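## Task

Take plates M06 and M09 out of plate hotel H1 and drop them into the waste bin WASTE. WASTE has to be standing upright at the end, and every other plate has to be back home in the slot it started in. Nothing counts if it only stays in place because the robot is holding it. Finish by opening the gripper and moving the arm away.

## Robot and tools

ROBOT. There is one arm: a four-axis SCARA-type plate mover (scara4). It has a vertical lift (0.000 to 0.550 m), a shoulder (-2.000 to 2.000 rad), an elbow (-2.800 to 2.800 rad), a wrist yaw (-12.566 to 12.566 rad) and a two-finger gripper that always stays level and can never tilt. The fingers point along the gripper's +x axis and close along its y axis. The reported end_effector_position is the point midway between the rubber pads, about 2 to 3 cm back from the fingertips. If the elbow value in Joint positions gets within 0.4 rad of zero, the arm may fold up and fault, so keep it bent.

SCENE. H1 is a plate hotel with 6 slots, numbered from 1 at the bottom. Each plate carries an ID label on its front. A plate counts as home when it lies flat on the two prongs of its shelf with a short end facing out, behind both front pins and between the side pins. Nest RG sits in front of H1 and can hold a plate temporarily. WASTE is a loose bin that is not fixed down. You may bring a plate to its rim and let it drop in, but plates cannot be taken back out. Knocking anything off the table ends the scene, so avoid it. Occasionally a held part gets tugged or a loose object gets pushed.

FRAMES. Result poses are in the scene frame: origin on the table top below the arm base, +z up, +y to the left when facing along +x. Positions are in metres and orientation is end_effector_quat_wxyz. The printed hand position can be somewhat wrong, more so at long reach.

execute_actions. Its argument "actions" holds at most one item.
- [] sends nothing and returns the current state.
- {"rows": [...], "steps": n} is a motion. It has 1 to 15 rows and up to 15 steps of 1/30 s each (default 15). Each step uses one row, and the last row repeats if rows run out.
- {"steps": n} with no rows is a wait of up to 300 steps. These are counted from the previous result, so your thinking time uses them up.
An optional "pictures" boolean turns the camera images on or off. A refused call sends nothing.

ROW FORMAT. Every row (and a move target) is 5 numbers, each in [-1, 1], in this order: dx, dy, dz, rz, opening. The first four are a target given as an offset in the gripper's own axes. The offset is counted from the gripper pose in the latest result that showed it; before any such result, and for a second or later call within one reply, it is counted from where the robot is when the action starts. Each row is measured from that same base pose, not from the row before it. A value of 1.0 means 0.6 m for the distances or 180 degrees for rz. rz turns about the gripper's z axis, from +x toward +y. Opening is absolute: +1 is fully open (0.140 m) and -1 is closed, which still leaves a 0.066 m gap. Going from fully open to closed takes at least about 0.6 s. All zeros is not a pause: it steers the hand back to the base pose. Each step, the controller clips the command to within 70 mm and 16 degrees of the measured pose. After the last step the arm only reaches that clipped pose, so read the new pose and send the remainder.

move. It takes target (one 5-number row as above, an offset from the same base pose) and an optional speed in m/s (0.002 to 0.5, default 0.25; turning is capped at twice that value in rad/s). The path is straight and lasts 0.5 to 10 s; a longer one stops short after 10 s. The opening is sent when the path begins. The path does not slow for obstacles, and the hand can lag, drift, or overshoot the speed, especially with the arm nearly straight. Faster contact hits harder, and aiming further past a contact presses harder. The result adds a move: line giving the outcome (done, off_target, moving, held, fault) and the limits that acted, plus the distance left to the target. limits=paced means the pose was clipped. limits=held means a check blocked some steps, and the arm may then move well above the speed.

wait takes seconds (0 to 10) and sends nothing new.

zoom_image takes camera (cam_head_left, cam_head_right, cam_high, cam_low, cam_wrist) and region [x0, y0, x1, y1] in pixels, top-left origin, at most 504 by 504. The images returned are from cam_head_left and cam_head_right (672x504) and cam_wrist (504x504, fisheye).

finished_scene takes scene, the number of the scene being ended. It cannot be undone, and its result reports success and gives the next task.

RESULT LINES. Joint positions gives lift (m), shoulder, elbow, wrist yaw (rad) and the pad gap (m). grip_measured is the finger opening on the command scale and may be off by about 1 mm consistently. To hold something, command an opening below grip_measured: about 0.04 below gives a firm grip, and less gives a lighter one. The pads push about 18 N at most, but a fast close can push harder or bounce open. A "pose unreachable" line means the clearance check altered or blocked the command, and HELD marks the steps where that happened. Hand target, when present, is the pose the controller is currently driving toward.

AVOID. Contact torque reaching a load limit (lift 54.6 N, shoulder 8.19 N m, elbow 4.09 N m, wrist yaw 1.36 N m, counting the held load) stops the arm for 10 s. Holding a load heats the motors: a MOTOR HOT warning appears at 85 °C, and an OVER-TEMPERATURE FAULT brakes the arm at 100 °C. Avoid dropping, slipping, slamming, hard hits and strong pushes. Remember that WASTE can tip over. Repeating a small offset against something rigid does not push harder, but against something that yields it does.

Each tool is called after "Request:" as a command line: name --argument value for each argument, lists and objects as JSON in quotes; but a table of rows of numbers goes row by row, as --pt "numbers of a row", without its own name.

## Session

Request:
execute_actions --actions '[]'

Scene clock: 0.00 s of 9600.00 s.
end_effector_position=(+0.3510, -0.3894, +0.4885) grip_measured=+0.98 end_effector_quat_wxyz=(+0.923, +0.000, +0.000, +0.384)
Joint positions: [ 0.483 -1.125  2.513 -0.6    0.139]
Hand target: +0.351, -0.389, +0.488; +0.923, +0.000, +0.000, +0.384

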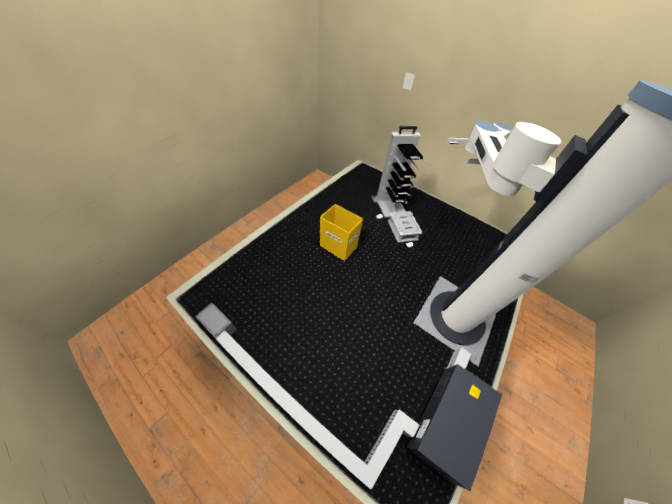

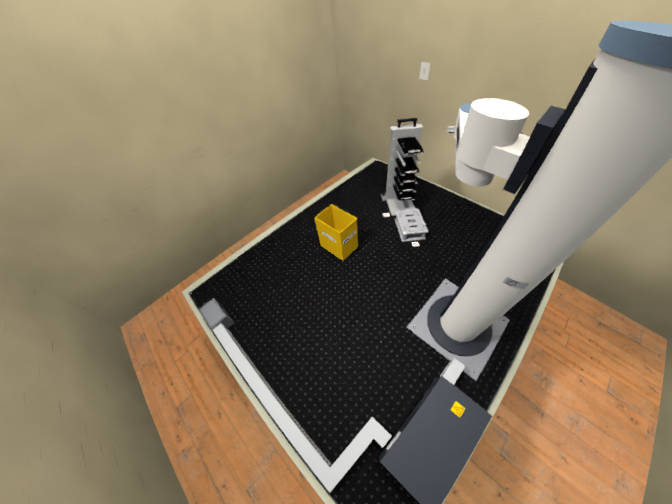

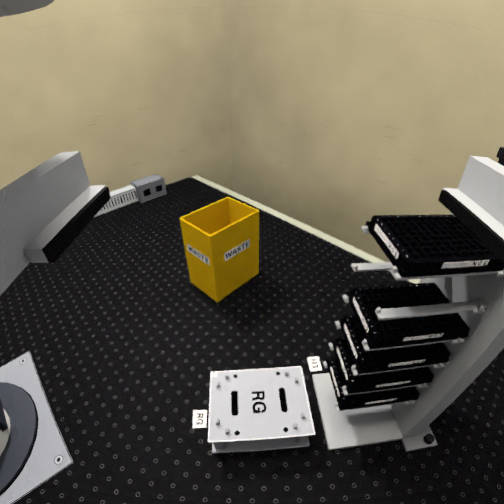

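Request:
zoom_image --camera "cam_wrist" --region '[280, 180, 504, 460]'

Request:
zoom_image --camera "cam_head_left" --region '[300, 110, 480, 270]'

Region (280, 180, 504, 460) of cam_wrist's 504x504 image, scaled by 1.800, with more detail than that image has; it fills the left 403 columns of this view, and the rest is white.

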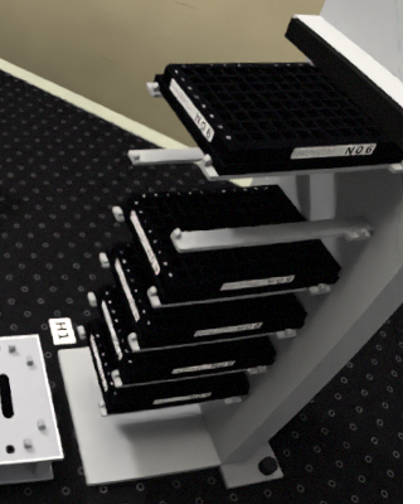

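Region (300, 110, 480, 270) of cam_head_left's 672x504 image, scaled by 2.800, with more detail than that image has.

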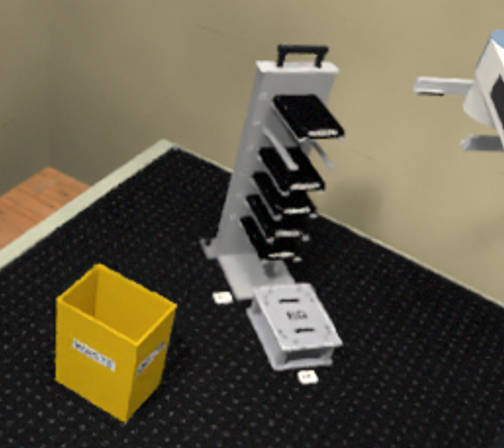

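Request:
move --target '[0.227, 0.0795, -0.114, -0.485, 1.0]' --speed 0.3

Scene clock: 44.10 s of 9600.00 s.
end_effector_position=(+0.4133, -0.2590, +0.4201) grip_measured=+0.98 end_effector_quat_wxyz=(+0.933, +0.000, +0.000, -0.359)
Joint positions: [ 0.415  0.096  0.831 -1.662  0.139]
Hand target: +0.413, -0.259, +0.420; +0.933, +0.000, +0.000, -0.360
Off the commanded pose: 0.000 m, 0 deg.
After step 90, 38.17 s passed at rest.
move: done

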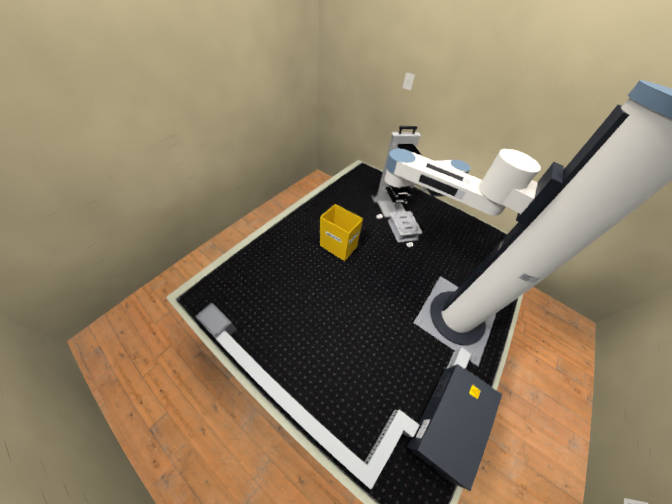

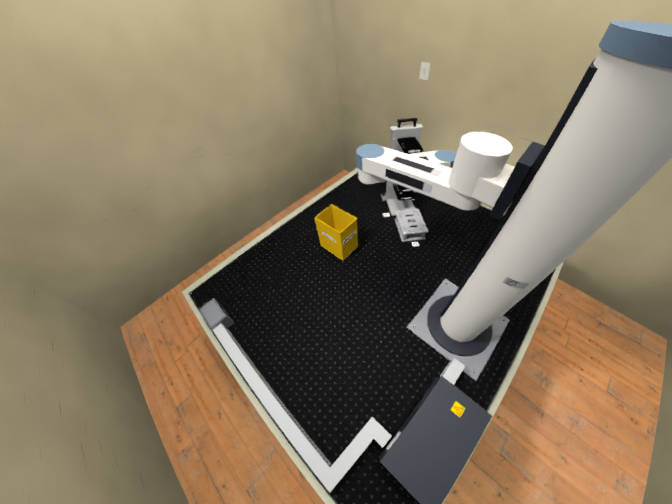

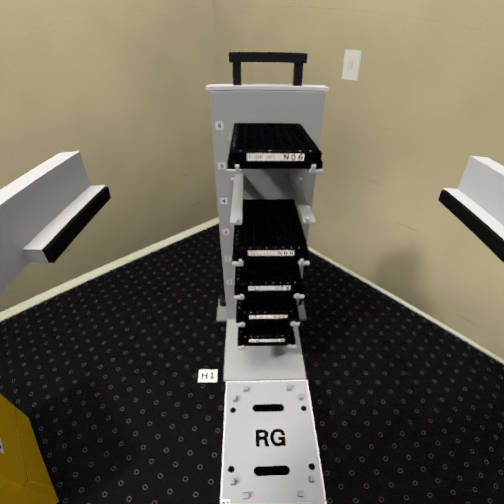

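Request:
zoom_image --camera "cam_wrist" --region '[200, 110, 340, 360]'

Region (200, 110, 340, 360) of cam_wrist's 504x504 image, scaled by 2.016, with more detail than that image has; it fills the left 282 columns of this view, and the rest is white.

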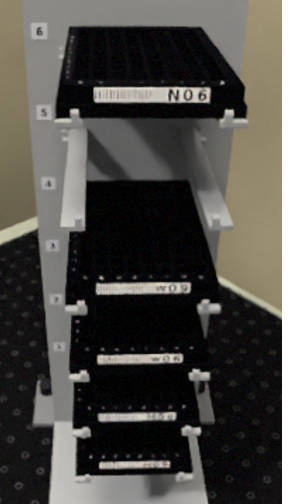

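Request:
move --target '[0.0, -0.015, -0.3, 0.0, 1.0]' --speed 0.3

Scene clock: 73.23 s of 9600.00 s.
end_effector_position=(+0.4072, -0.2657, +0.2400) grip_measured=+0.98 end_effector_quat_wxyz=(+0.933, +0.000, +0.000, -0.360)
Joint positions: [ 0.235  0.053  0.837 -1.625  0.139]
Hand target: +0.407, -0.266, +0.240; +0.933, +0.000, +0.000, -0.359
Off the commanded pose: 0.000 m, 0 deg.
After step 90, 25.07 s passed at rest.
move: done

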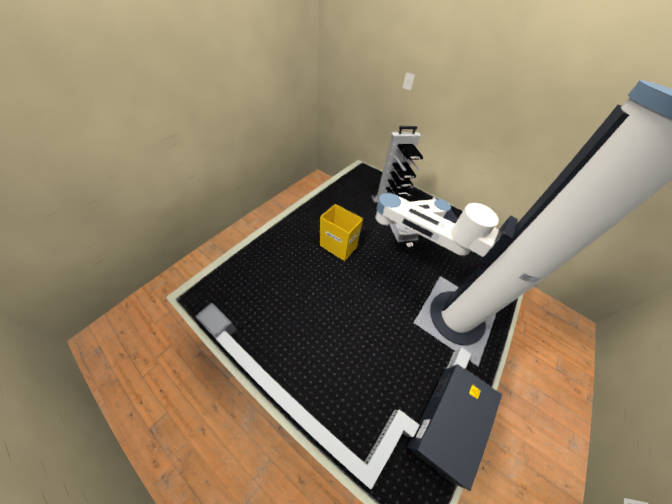

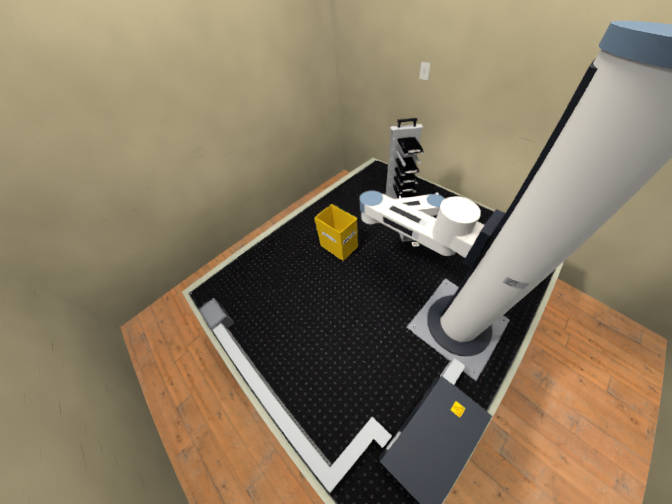

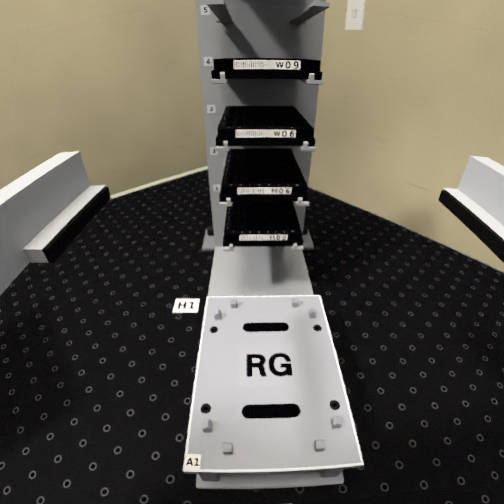

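Request:
zoom_image --camera "cam_wrist" --region '[190, 40, 340, 260]'

Region (190, 40, 340, 260) of cam_wrist's 504x504 image, scaled by 2.291, with more detail than that image has; it fills the left 344 columns of this view, and the rest is white.

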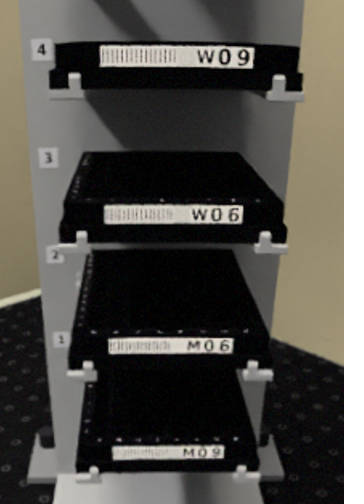

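Request:
move --target '[0.15, -0.002, -0.117, 0.0, 0.3]' --speed 0.25

Scene clock: 112.57 s of 9600.00 s.
end_effector_position=(+0.4732, -0.3270, +0.1698) grip_measured=+0.30 end_effector_quat_wxyz=(+0.933, +0.000, +0.000, -0.359)
Joint positions: [ 0.165 -0.032  1.238 -1.942  0.114]
Hand target: +0.473, -0.327, +0.170; +0.933, +0.000, +0.000, -0.360
Off the commanded pose: 0.000 m, 0 deg.
After step 90, 35.50 s passed at rest.
move: done

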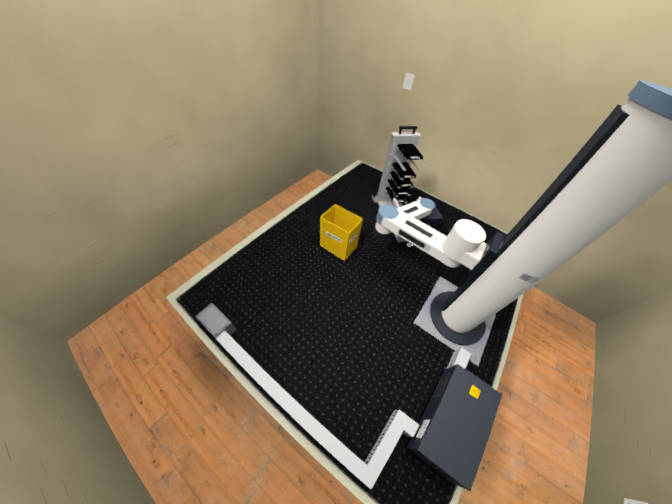

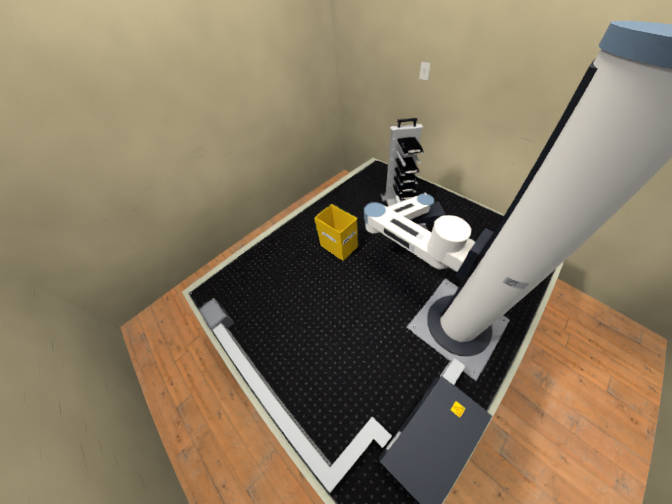

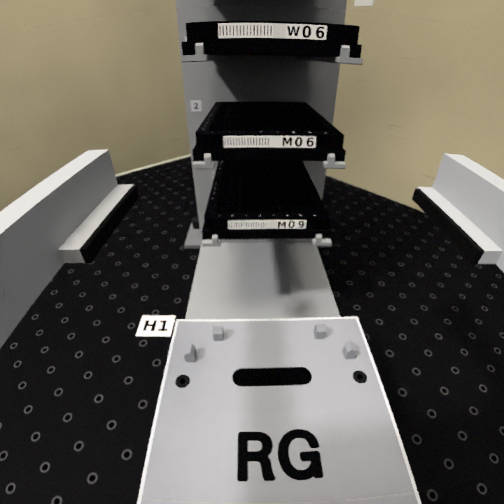

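Request:
zoom_image --camera "cam_wrist" --region '[170, 0, 380, 260]'

Region (170, 0, 380, 260) of cam_wrist's 504x504 image, scaled by 1.938, with more detail than that image has; it fills the left 407 columns of this view, and the rest is white.

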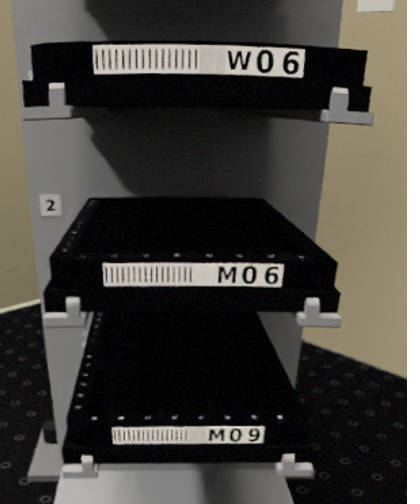

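Request:
move --target '[0.13, 0.0, 0.0, 0.0, 0.0]' --speed 0.15

Scene clock: 151.20 s of 9600.00 s.
end_effector_position=(+0.5311, -0.3794, +0.1698) grip_measured=+0.00 end_effector_quat_wxyz=(+0.933, +0.000, +0.000, -0.359)
Joint positions: [ 0.165 -0.168  1.639 -2.206  0.103]
Hand target: +0.531, -0.379, +0.170; +0.933, +0.000, +0.000, -0.359
Off the commanded pose: 0.000 m, 0 deg.
After step 90, 34.77 s passed at rest.
move: done

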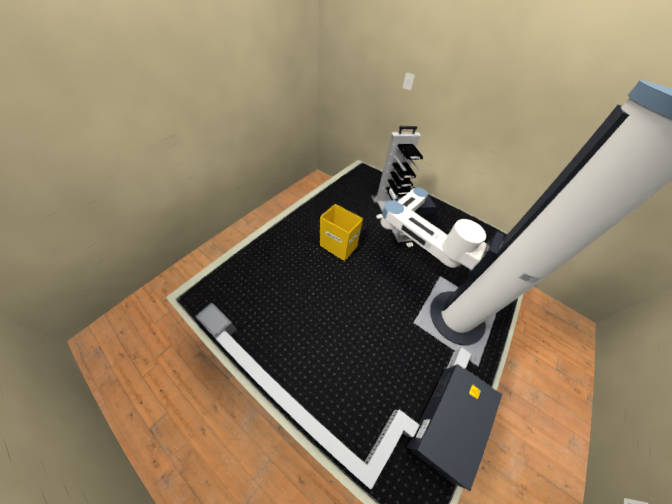

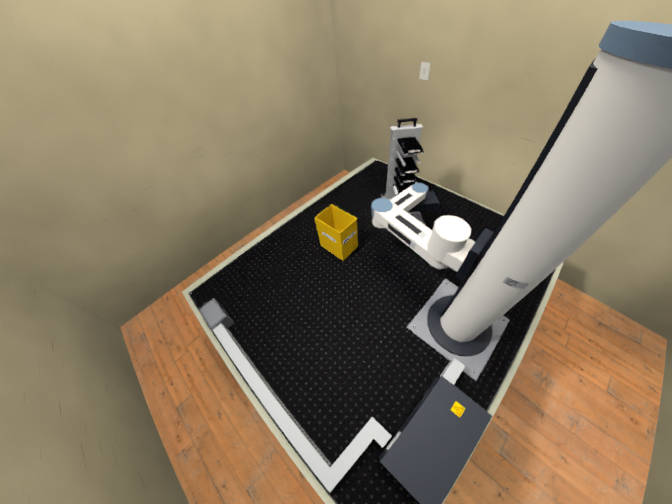

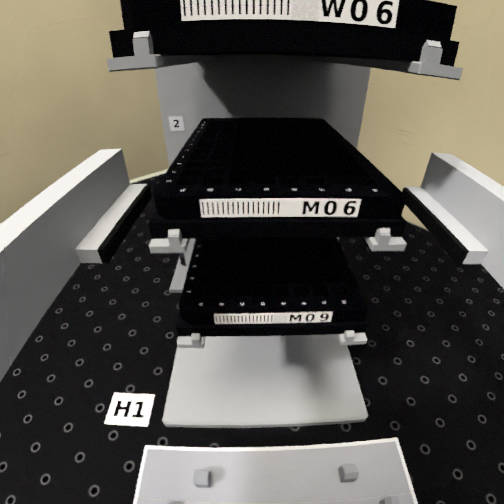

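Request:
zoom_image --camera "cam_wrist" --region '[60, 100, 500, 300]'

Region (60, 100, 500, 300) of cam_wrist's 504x504 image, scaled by 1.145, with more detail than that image has; it fills the top 229 rows of this view, and the rest is white.

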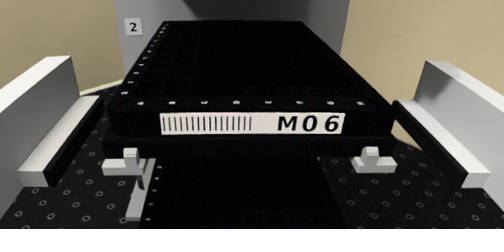

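Request:
move --target '[0.075, 0.0, 0.0, 0.0, -0.1]' --speed 0.1

Request:
move --target '[0.0, 0.0, 0.0, 0.0, -0.52]' --speed 0.05

Scene clock: 179.53 s of 9600.00 s.
end_effector_position=(+0.5645, -0.4096, +0.1698) grip_measured=-0.10 end_effector_quat_wxyz=(+0.933, +0.000, +0.000, -0.359)
Joint positions: [ 0.165 -0.276  1.914 -2.373  0.099]
Hand target: +0.564, -0.410, +0.170; +0.933, +0.000, +0.000, -0.359
Off the commanded pose: 0.000 m, 0 deg.
After step 90, 24.60 s passed at rest.
move: done

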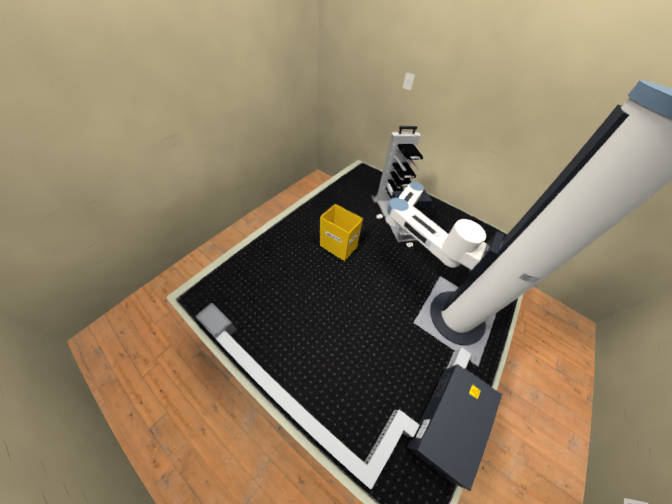

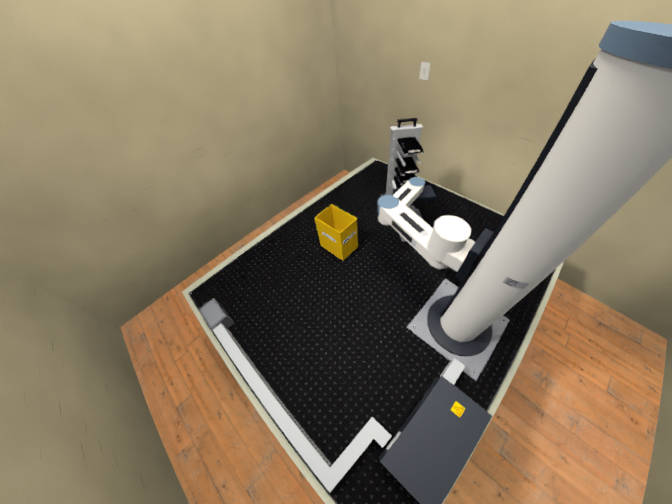

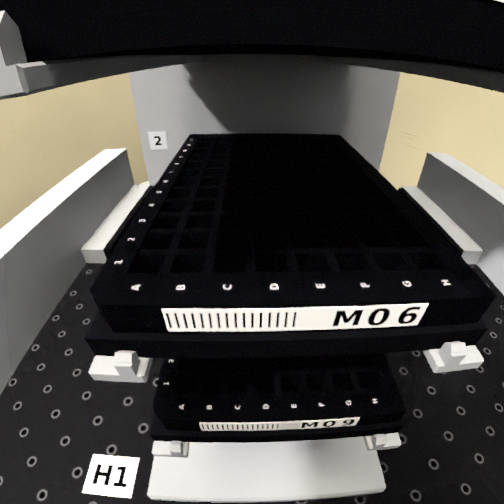

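Scene clock: 180.03 s of 9600.00 s.
end_effector_position=(+0.5650, -0.4092, +0.1698) grip_measured=-0.49 end_effector_quat_wxyz=(+0.934, +0.000, +0.000, -0.358)
Joint positions: [ 0.165 -0.276  1.915 -2.371  0.085]
Hand target: +0.564, -0.410, +0.170; +0.933, +0.000, +0.000, -0.359
Off the commanded pose: 0.001 m, 0 deg.
move: done

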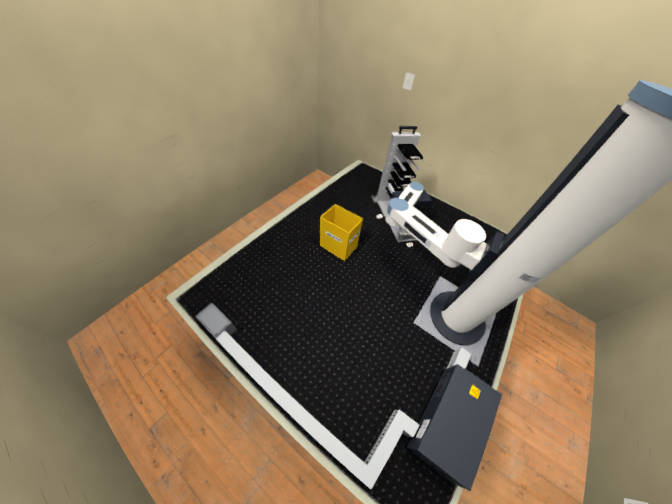

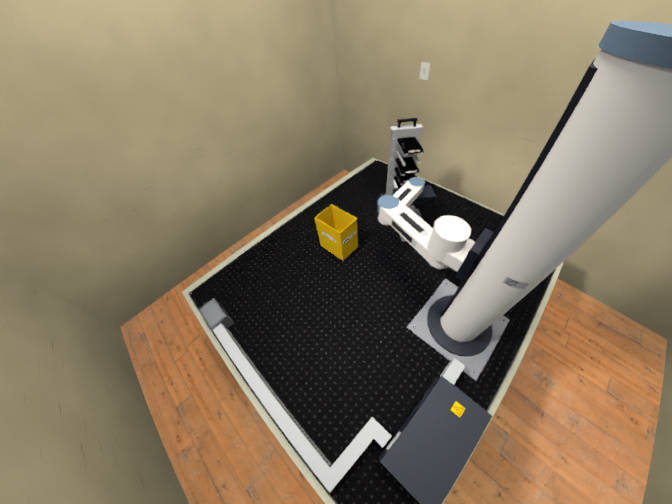

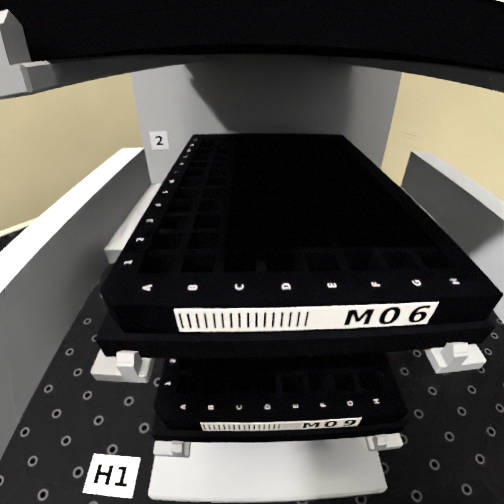

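Request:
move --target '[0.0, 0.0, 0.02, 0.0, -0.535]' --speed 0.05

Request:
move --target '[-0.27, 0.0, 0.0, 0.0, -0.535]' --speed 0.15

Scene clock: 186.57 s of 9600.00 s.
end_effector_position=(+0.5650, -0.4091, +0.1818) grip_measured=-0.49 end_effector_quat_wxyz=(+0.934, +0.000, +0.000, -0.358)
Joint positions: [ 0.177 -0.275  1.915 -2.371  0.085]
Hand target: +0.565, -0.409, +0.182; +0.934, +0.000, +0.000, -0.358
Off the commanded pose: 0.000 m, 0 deg.
After step 90, 2.83 s passed at rest.
move: done

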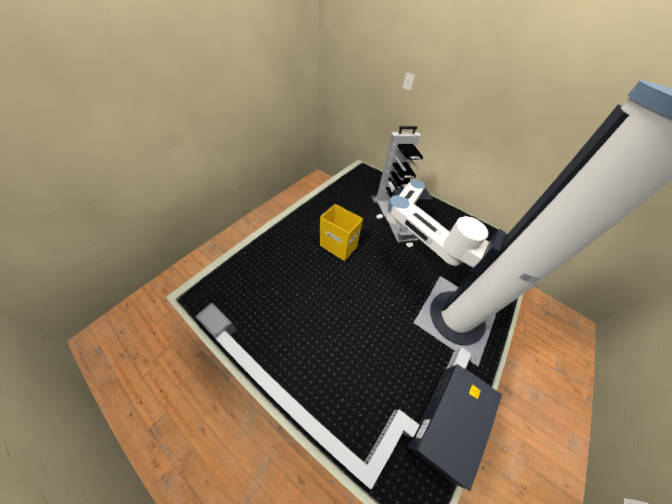

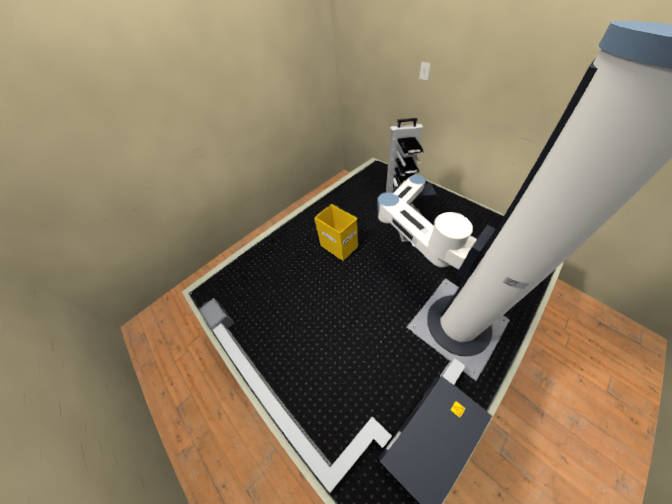

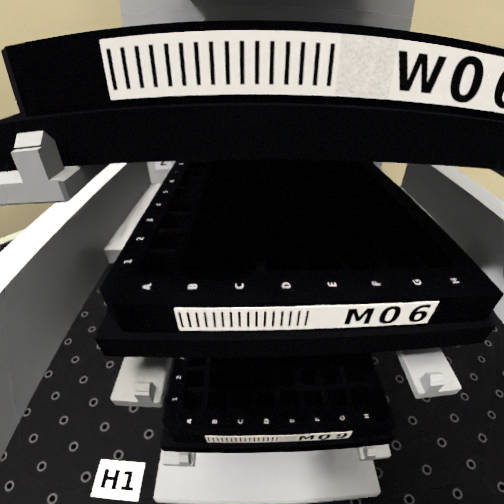

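Scene clock: 187.97 s of 9600.00 s.
end_effector_position=(+0.4444, -0.3008, +0.1818) grip_measured=-0.49 end_effector_quat_wxyz=(+0.934, +0.000, +0.000, -0.358)
Joint positions: [ 0.177  0.013  1.06  -1.805  0.085]
Hand target: +0.445, -0.301, +0.182; +0.934, +0.000, +0.000, -0.358
Off the commanded pose: 0.000 m, 0 deg.
move: done

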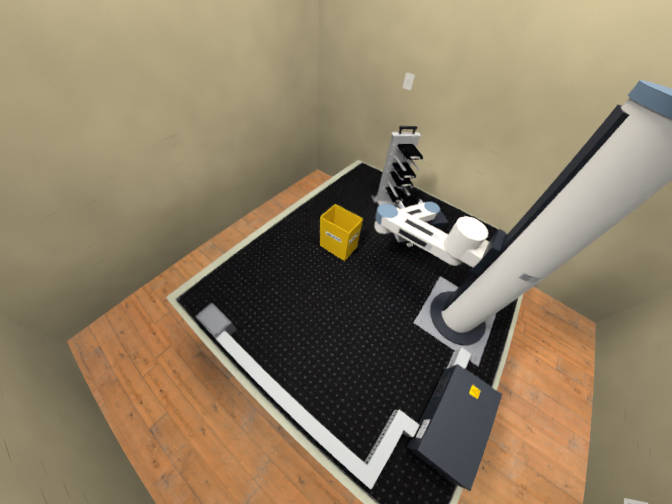

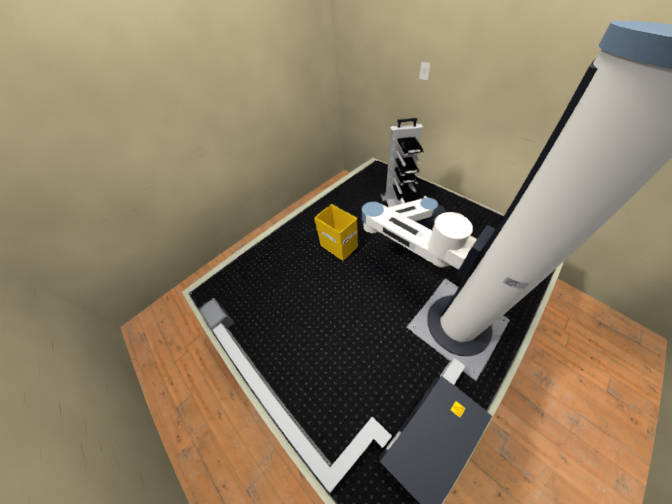

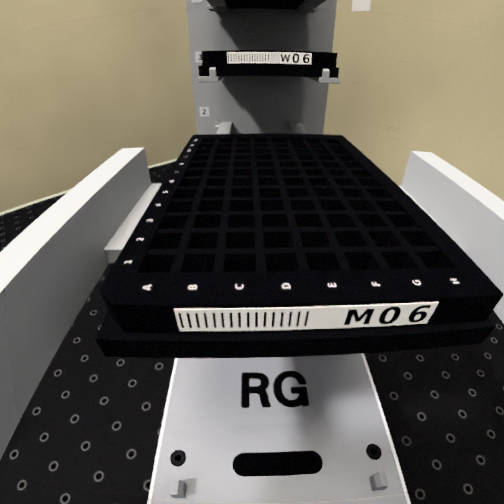

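Request:
move --target '[-0.142, 0.636, 0.18, 0.236, -0.535]' --speed 0.25

Scene clock: 215.40 s of 9600.00 s.
end_effector_position=(+0.6363, +0.0398, +0.2898) grip_measured=-0.49 end_effector_quat_wxyz=(+1.000, +0.000, +0.000, +0.005)
Joint positions: [ 0.285  0.925  1.336 -2.251  0.085]
Hand target: +0.636, +0.040, +0.290; +1.000, +0.000, +0.000, +0.004
Off the commanded pose: 0.000 m, 0 deg.
After step 90, 22.47 s passed at rest.
move: done

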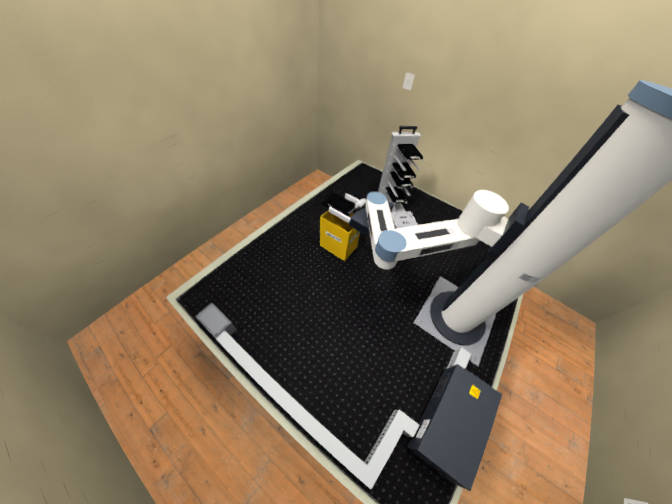

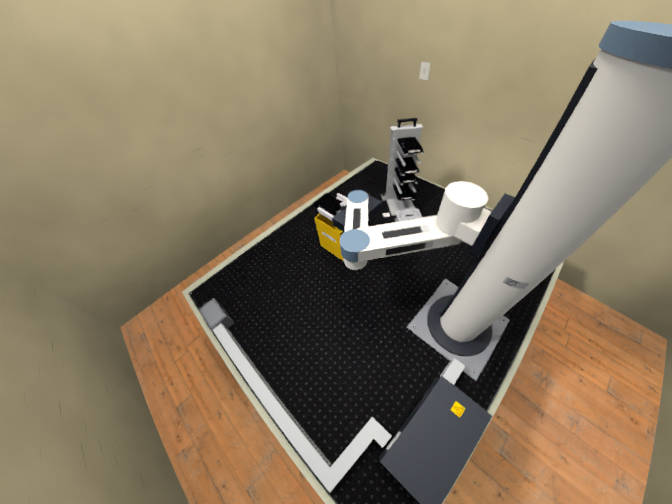

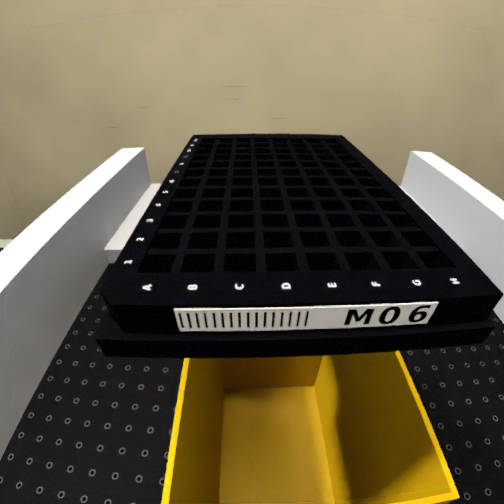

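Request:
move --target '[-0.006, -0.02, -0.115, 0.008, -0.535]' --speed 0.15

Scene clock: 240.90 s of 9600.00 s.
end_effector_position=(+0.6328, +0.0278, +0.2208) grip_measured=-0.49 end_effector_quat_wxyz=(+1.000, +0.000, +0.000, +0.017)
Joint positions: [ 0.216  0.887  1.312 -2.165  0.085]
Hand target: +0.633, +0.028, +0.221; +1.000, +0.000, +0.000, +0.017
Off the commanded pose: 0.000 m, 0 deg.
After step 90, 21.70 s passed at rest.
move: done

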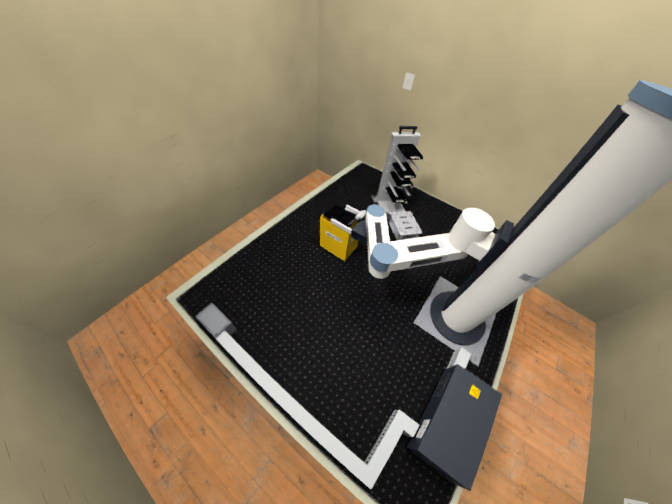

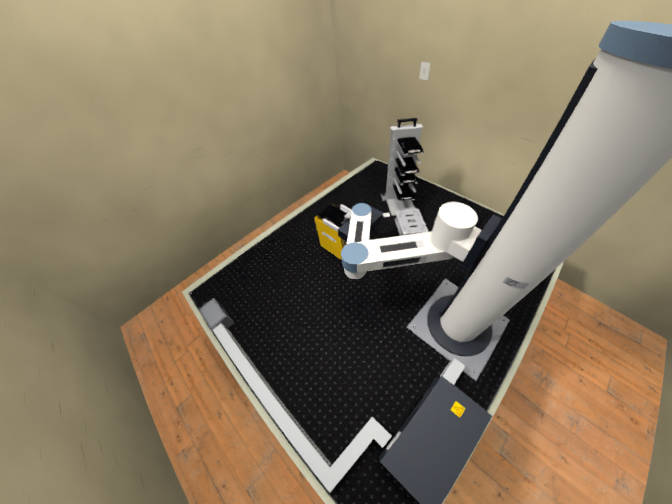

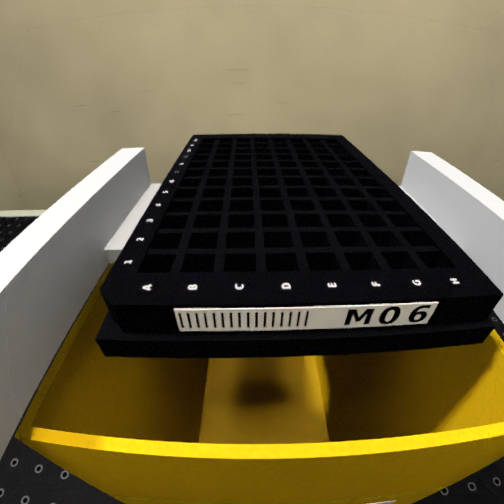

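Request:
move --target '[0.0, 0.0, -0.011, 0.0, -0.535]' --speed 0.05

Request:
move --target '[0.0, 0.0, 0.0, 0.0, 0.0]' --speed 0.05

Scene clock: 250.20 s of 9600.00 s.
end_effector_position=(+0.6328, +0.0278, +0.2148) grip_measured=-0.49 end_effector_quat_wxyz=(+1.000, +0.000, +0.000, +0.017)
Joint positions: [ 0.21   0.887  1.312 -2.165  0.085]
Hand target: +0.633, +0.028, +0.214; +1.000, +0.000, +0.000, +0.017
Off the commanded pose: 0.001 m, 0 deg.
After step 90, 5.60 s passed at rest.
move: done

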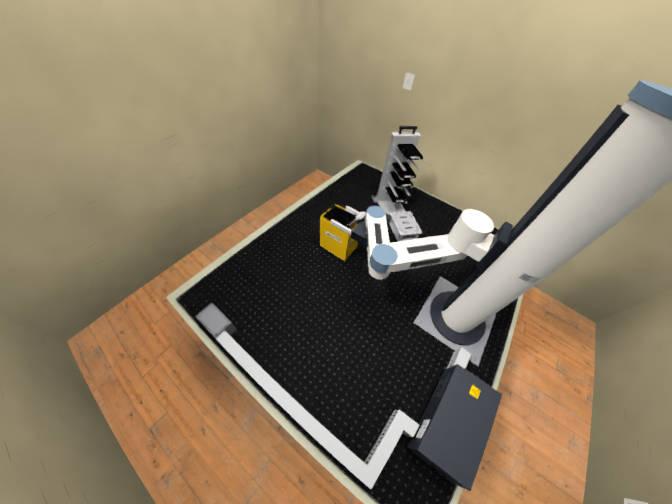

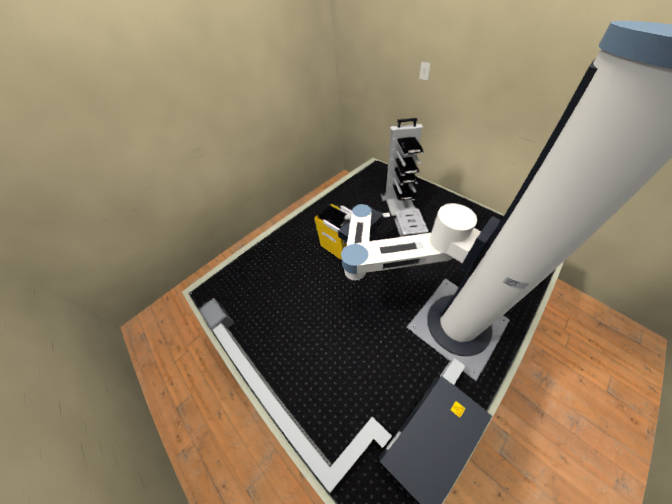

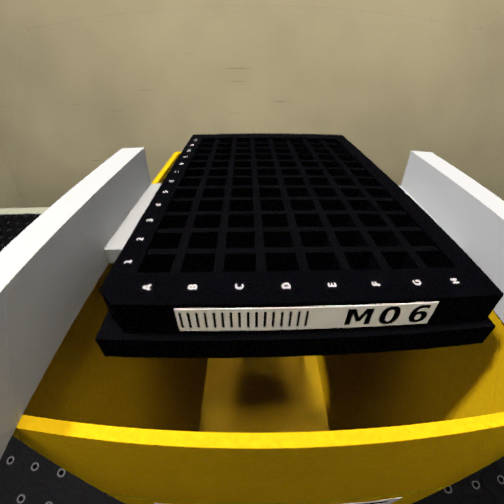

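Scene clock: 250.70 s of 9600.00 s.
end_effector_position=(+0.6328, +0.0278, +0.2148) grip_measured=+0.00 end_effector_quat_wxyz=(+1.000, +0.000, +0.000, +0.017)
Joint positions: [ 0.21   0.887  1.312 -2.165  0.103]
Hand target: +0.633, +0.028, +0.215; +1.000, +0.000, +0.000, +0.017
Off the commanded pose: 0.000 m, 0 deg.
move: done

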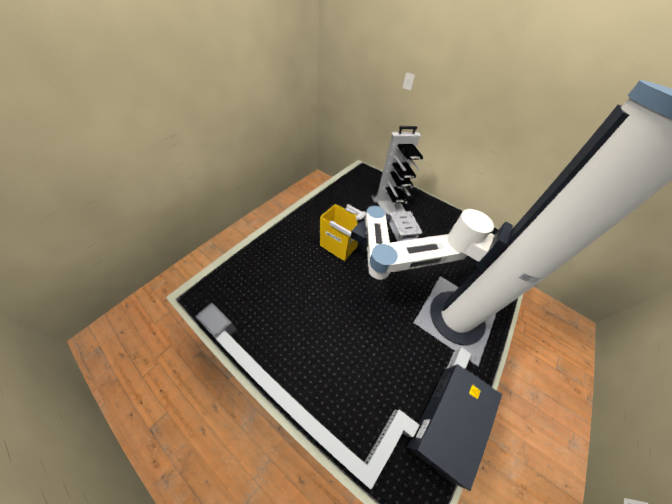

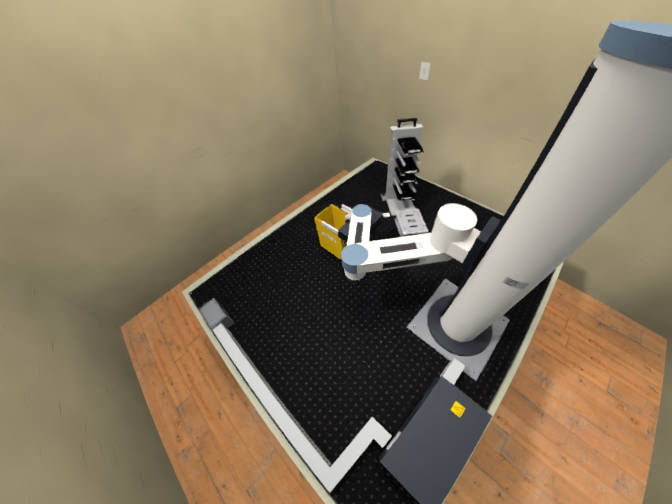

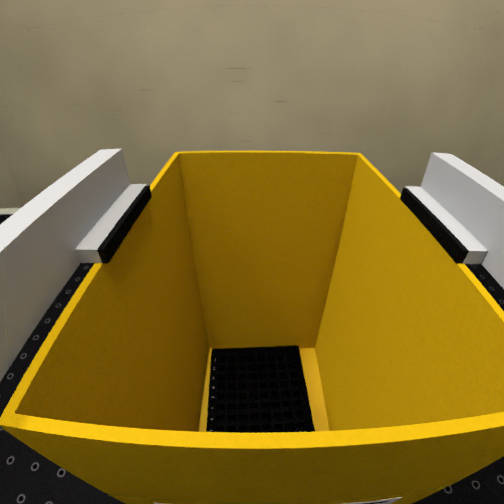

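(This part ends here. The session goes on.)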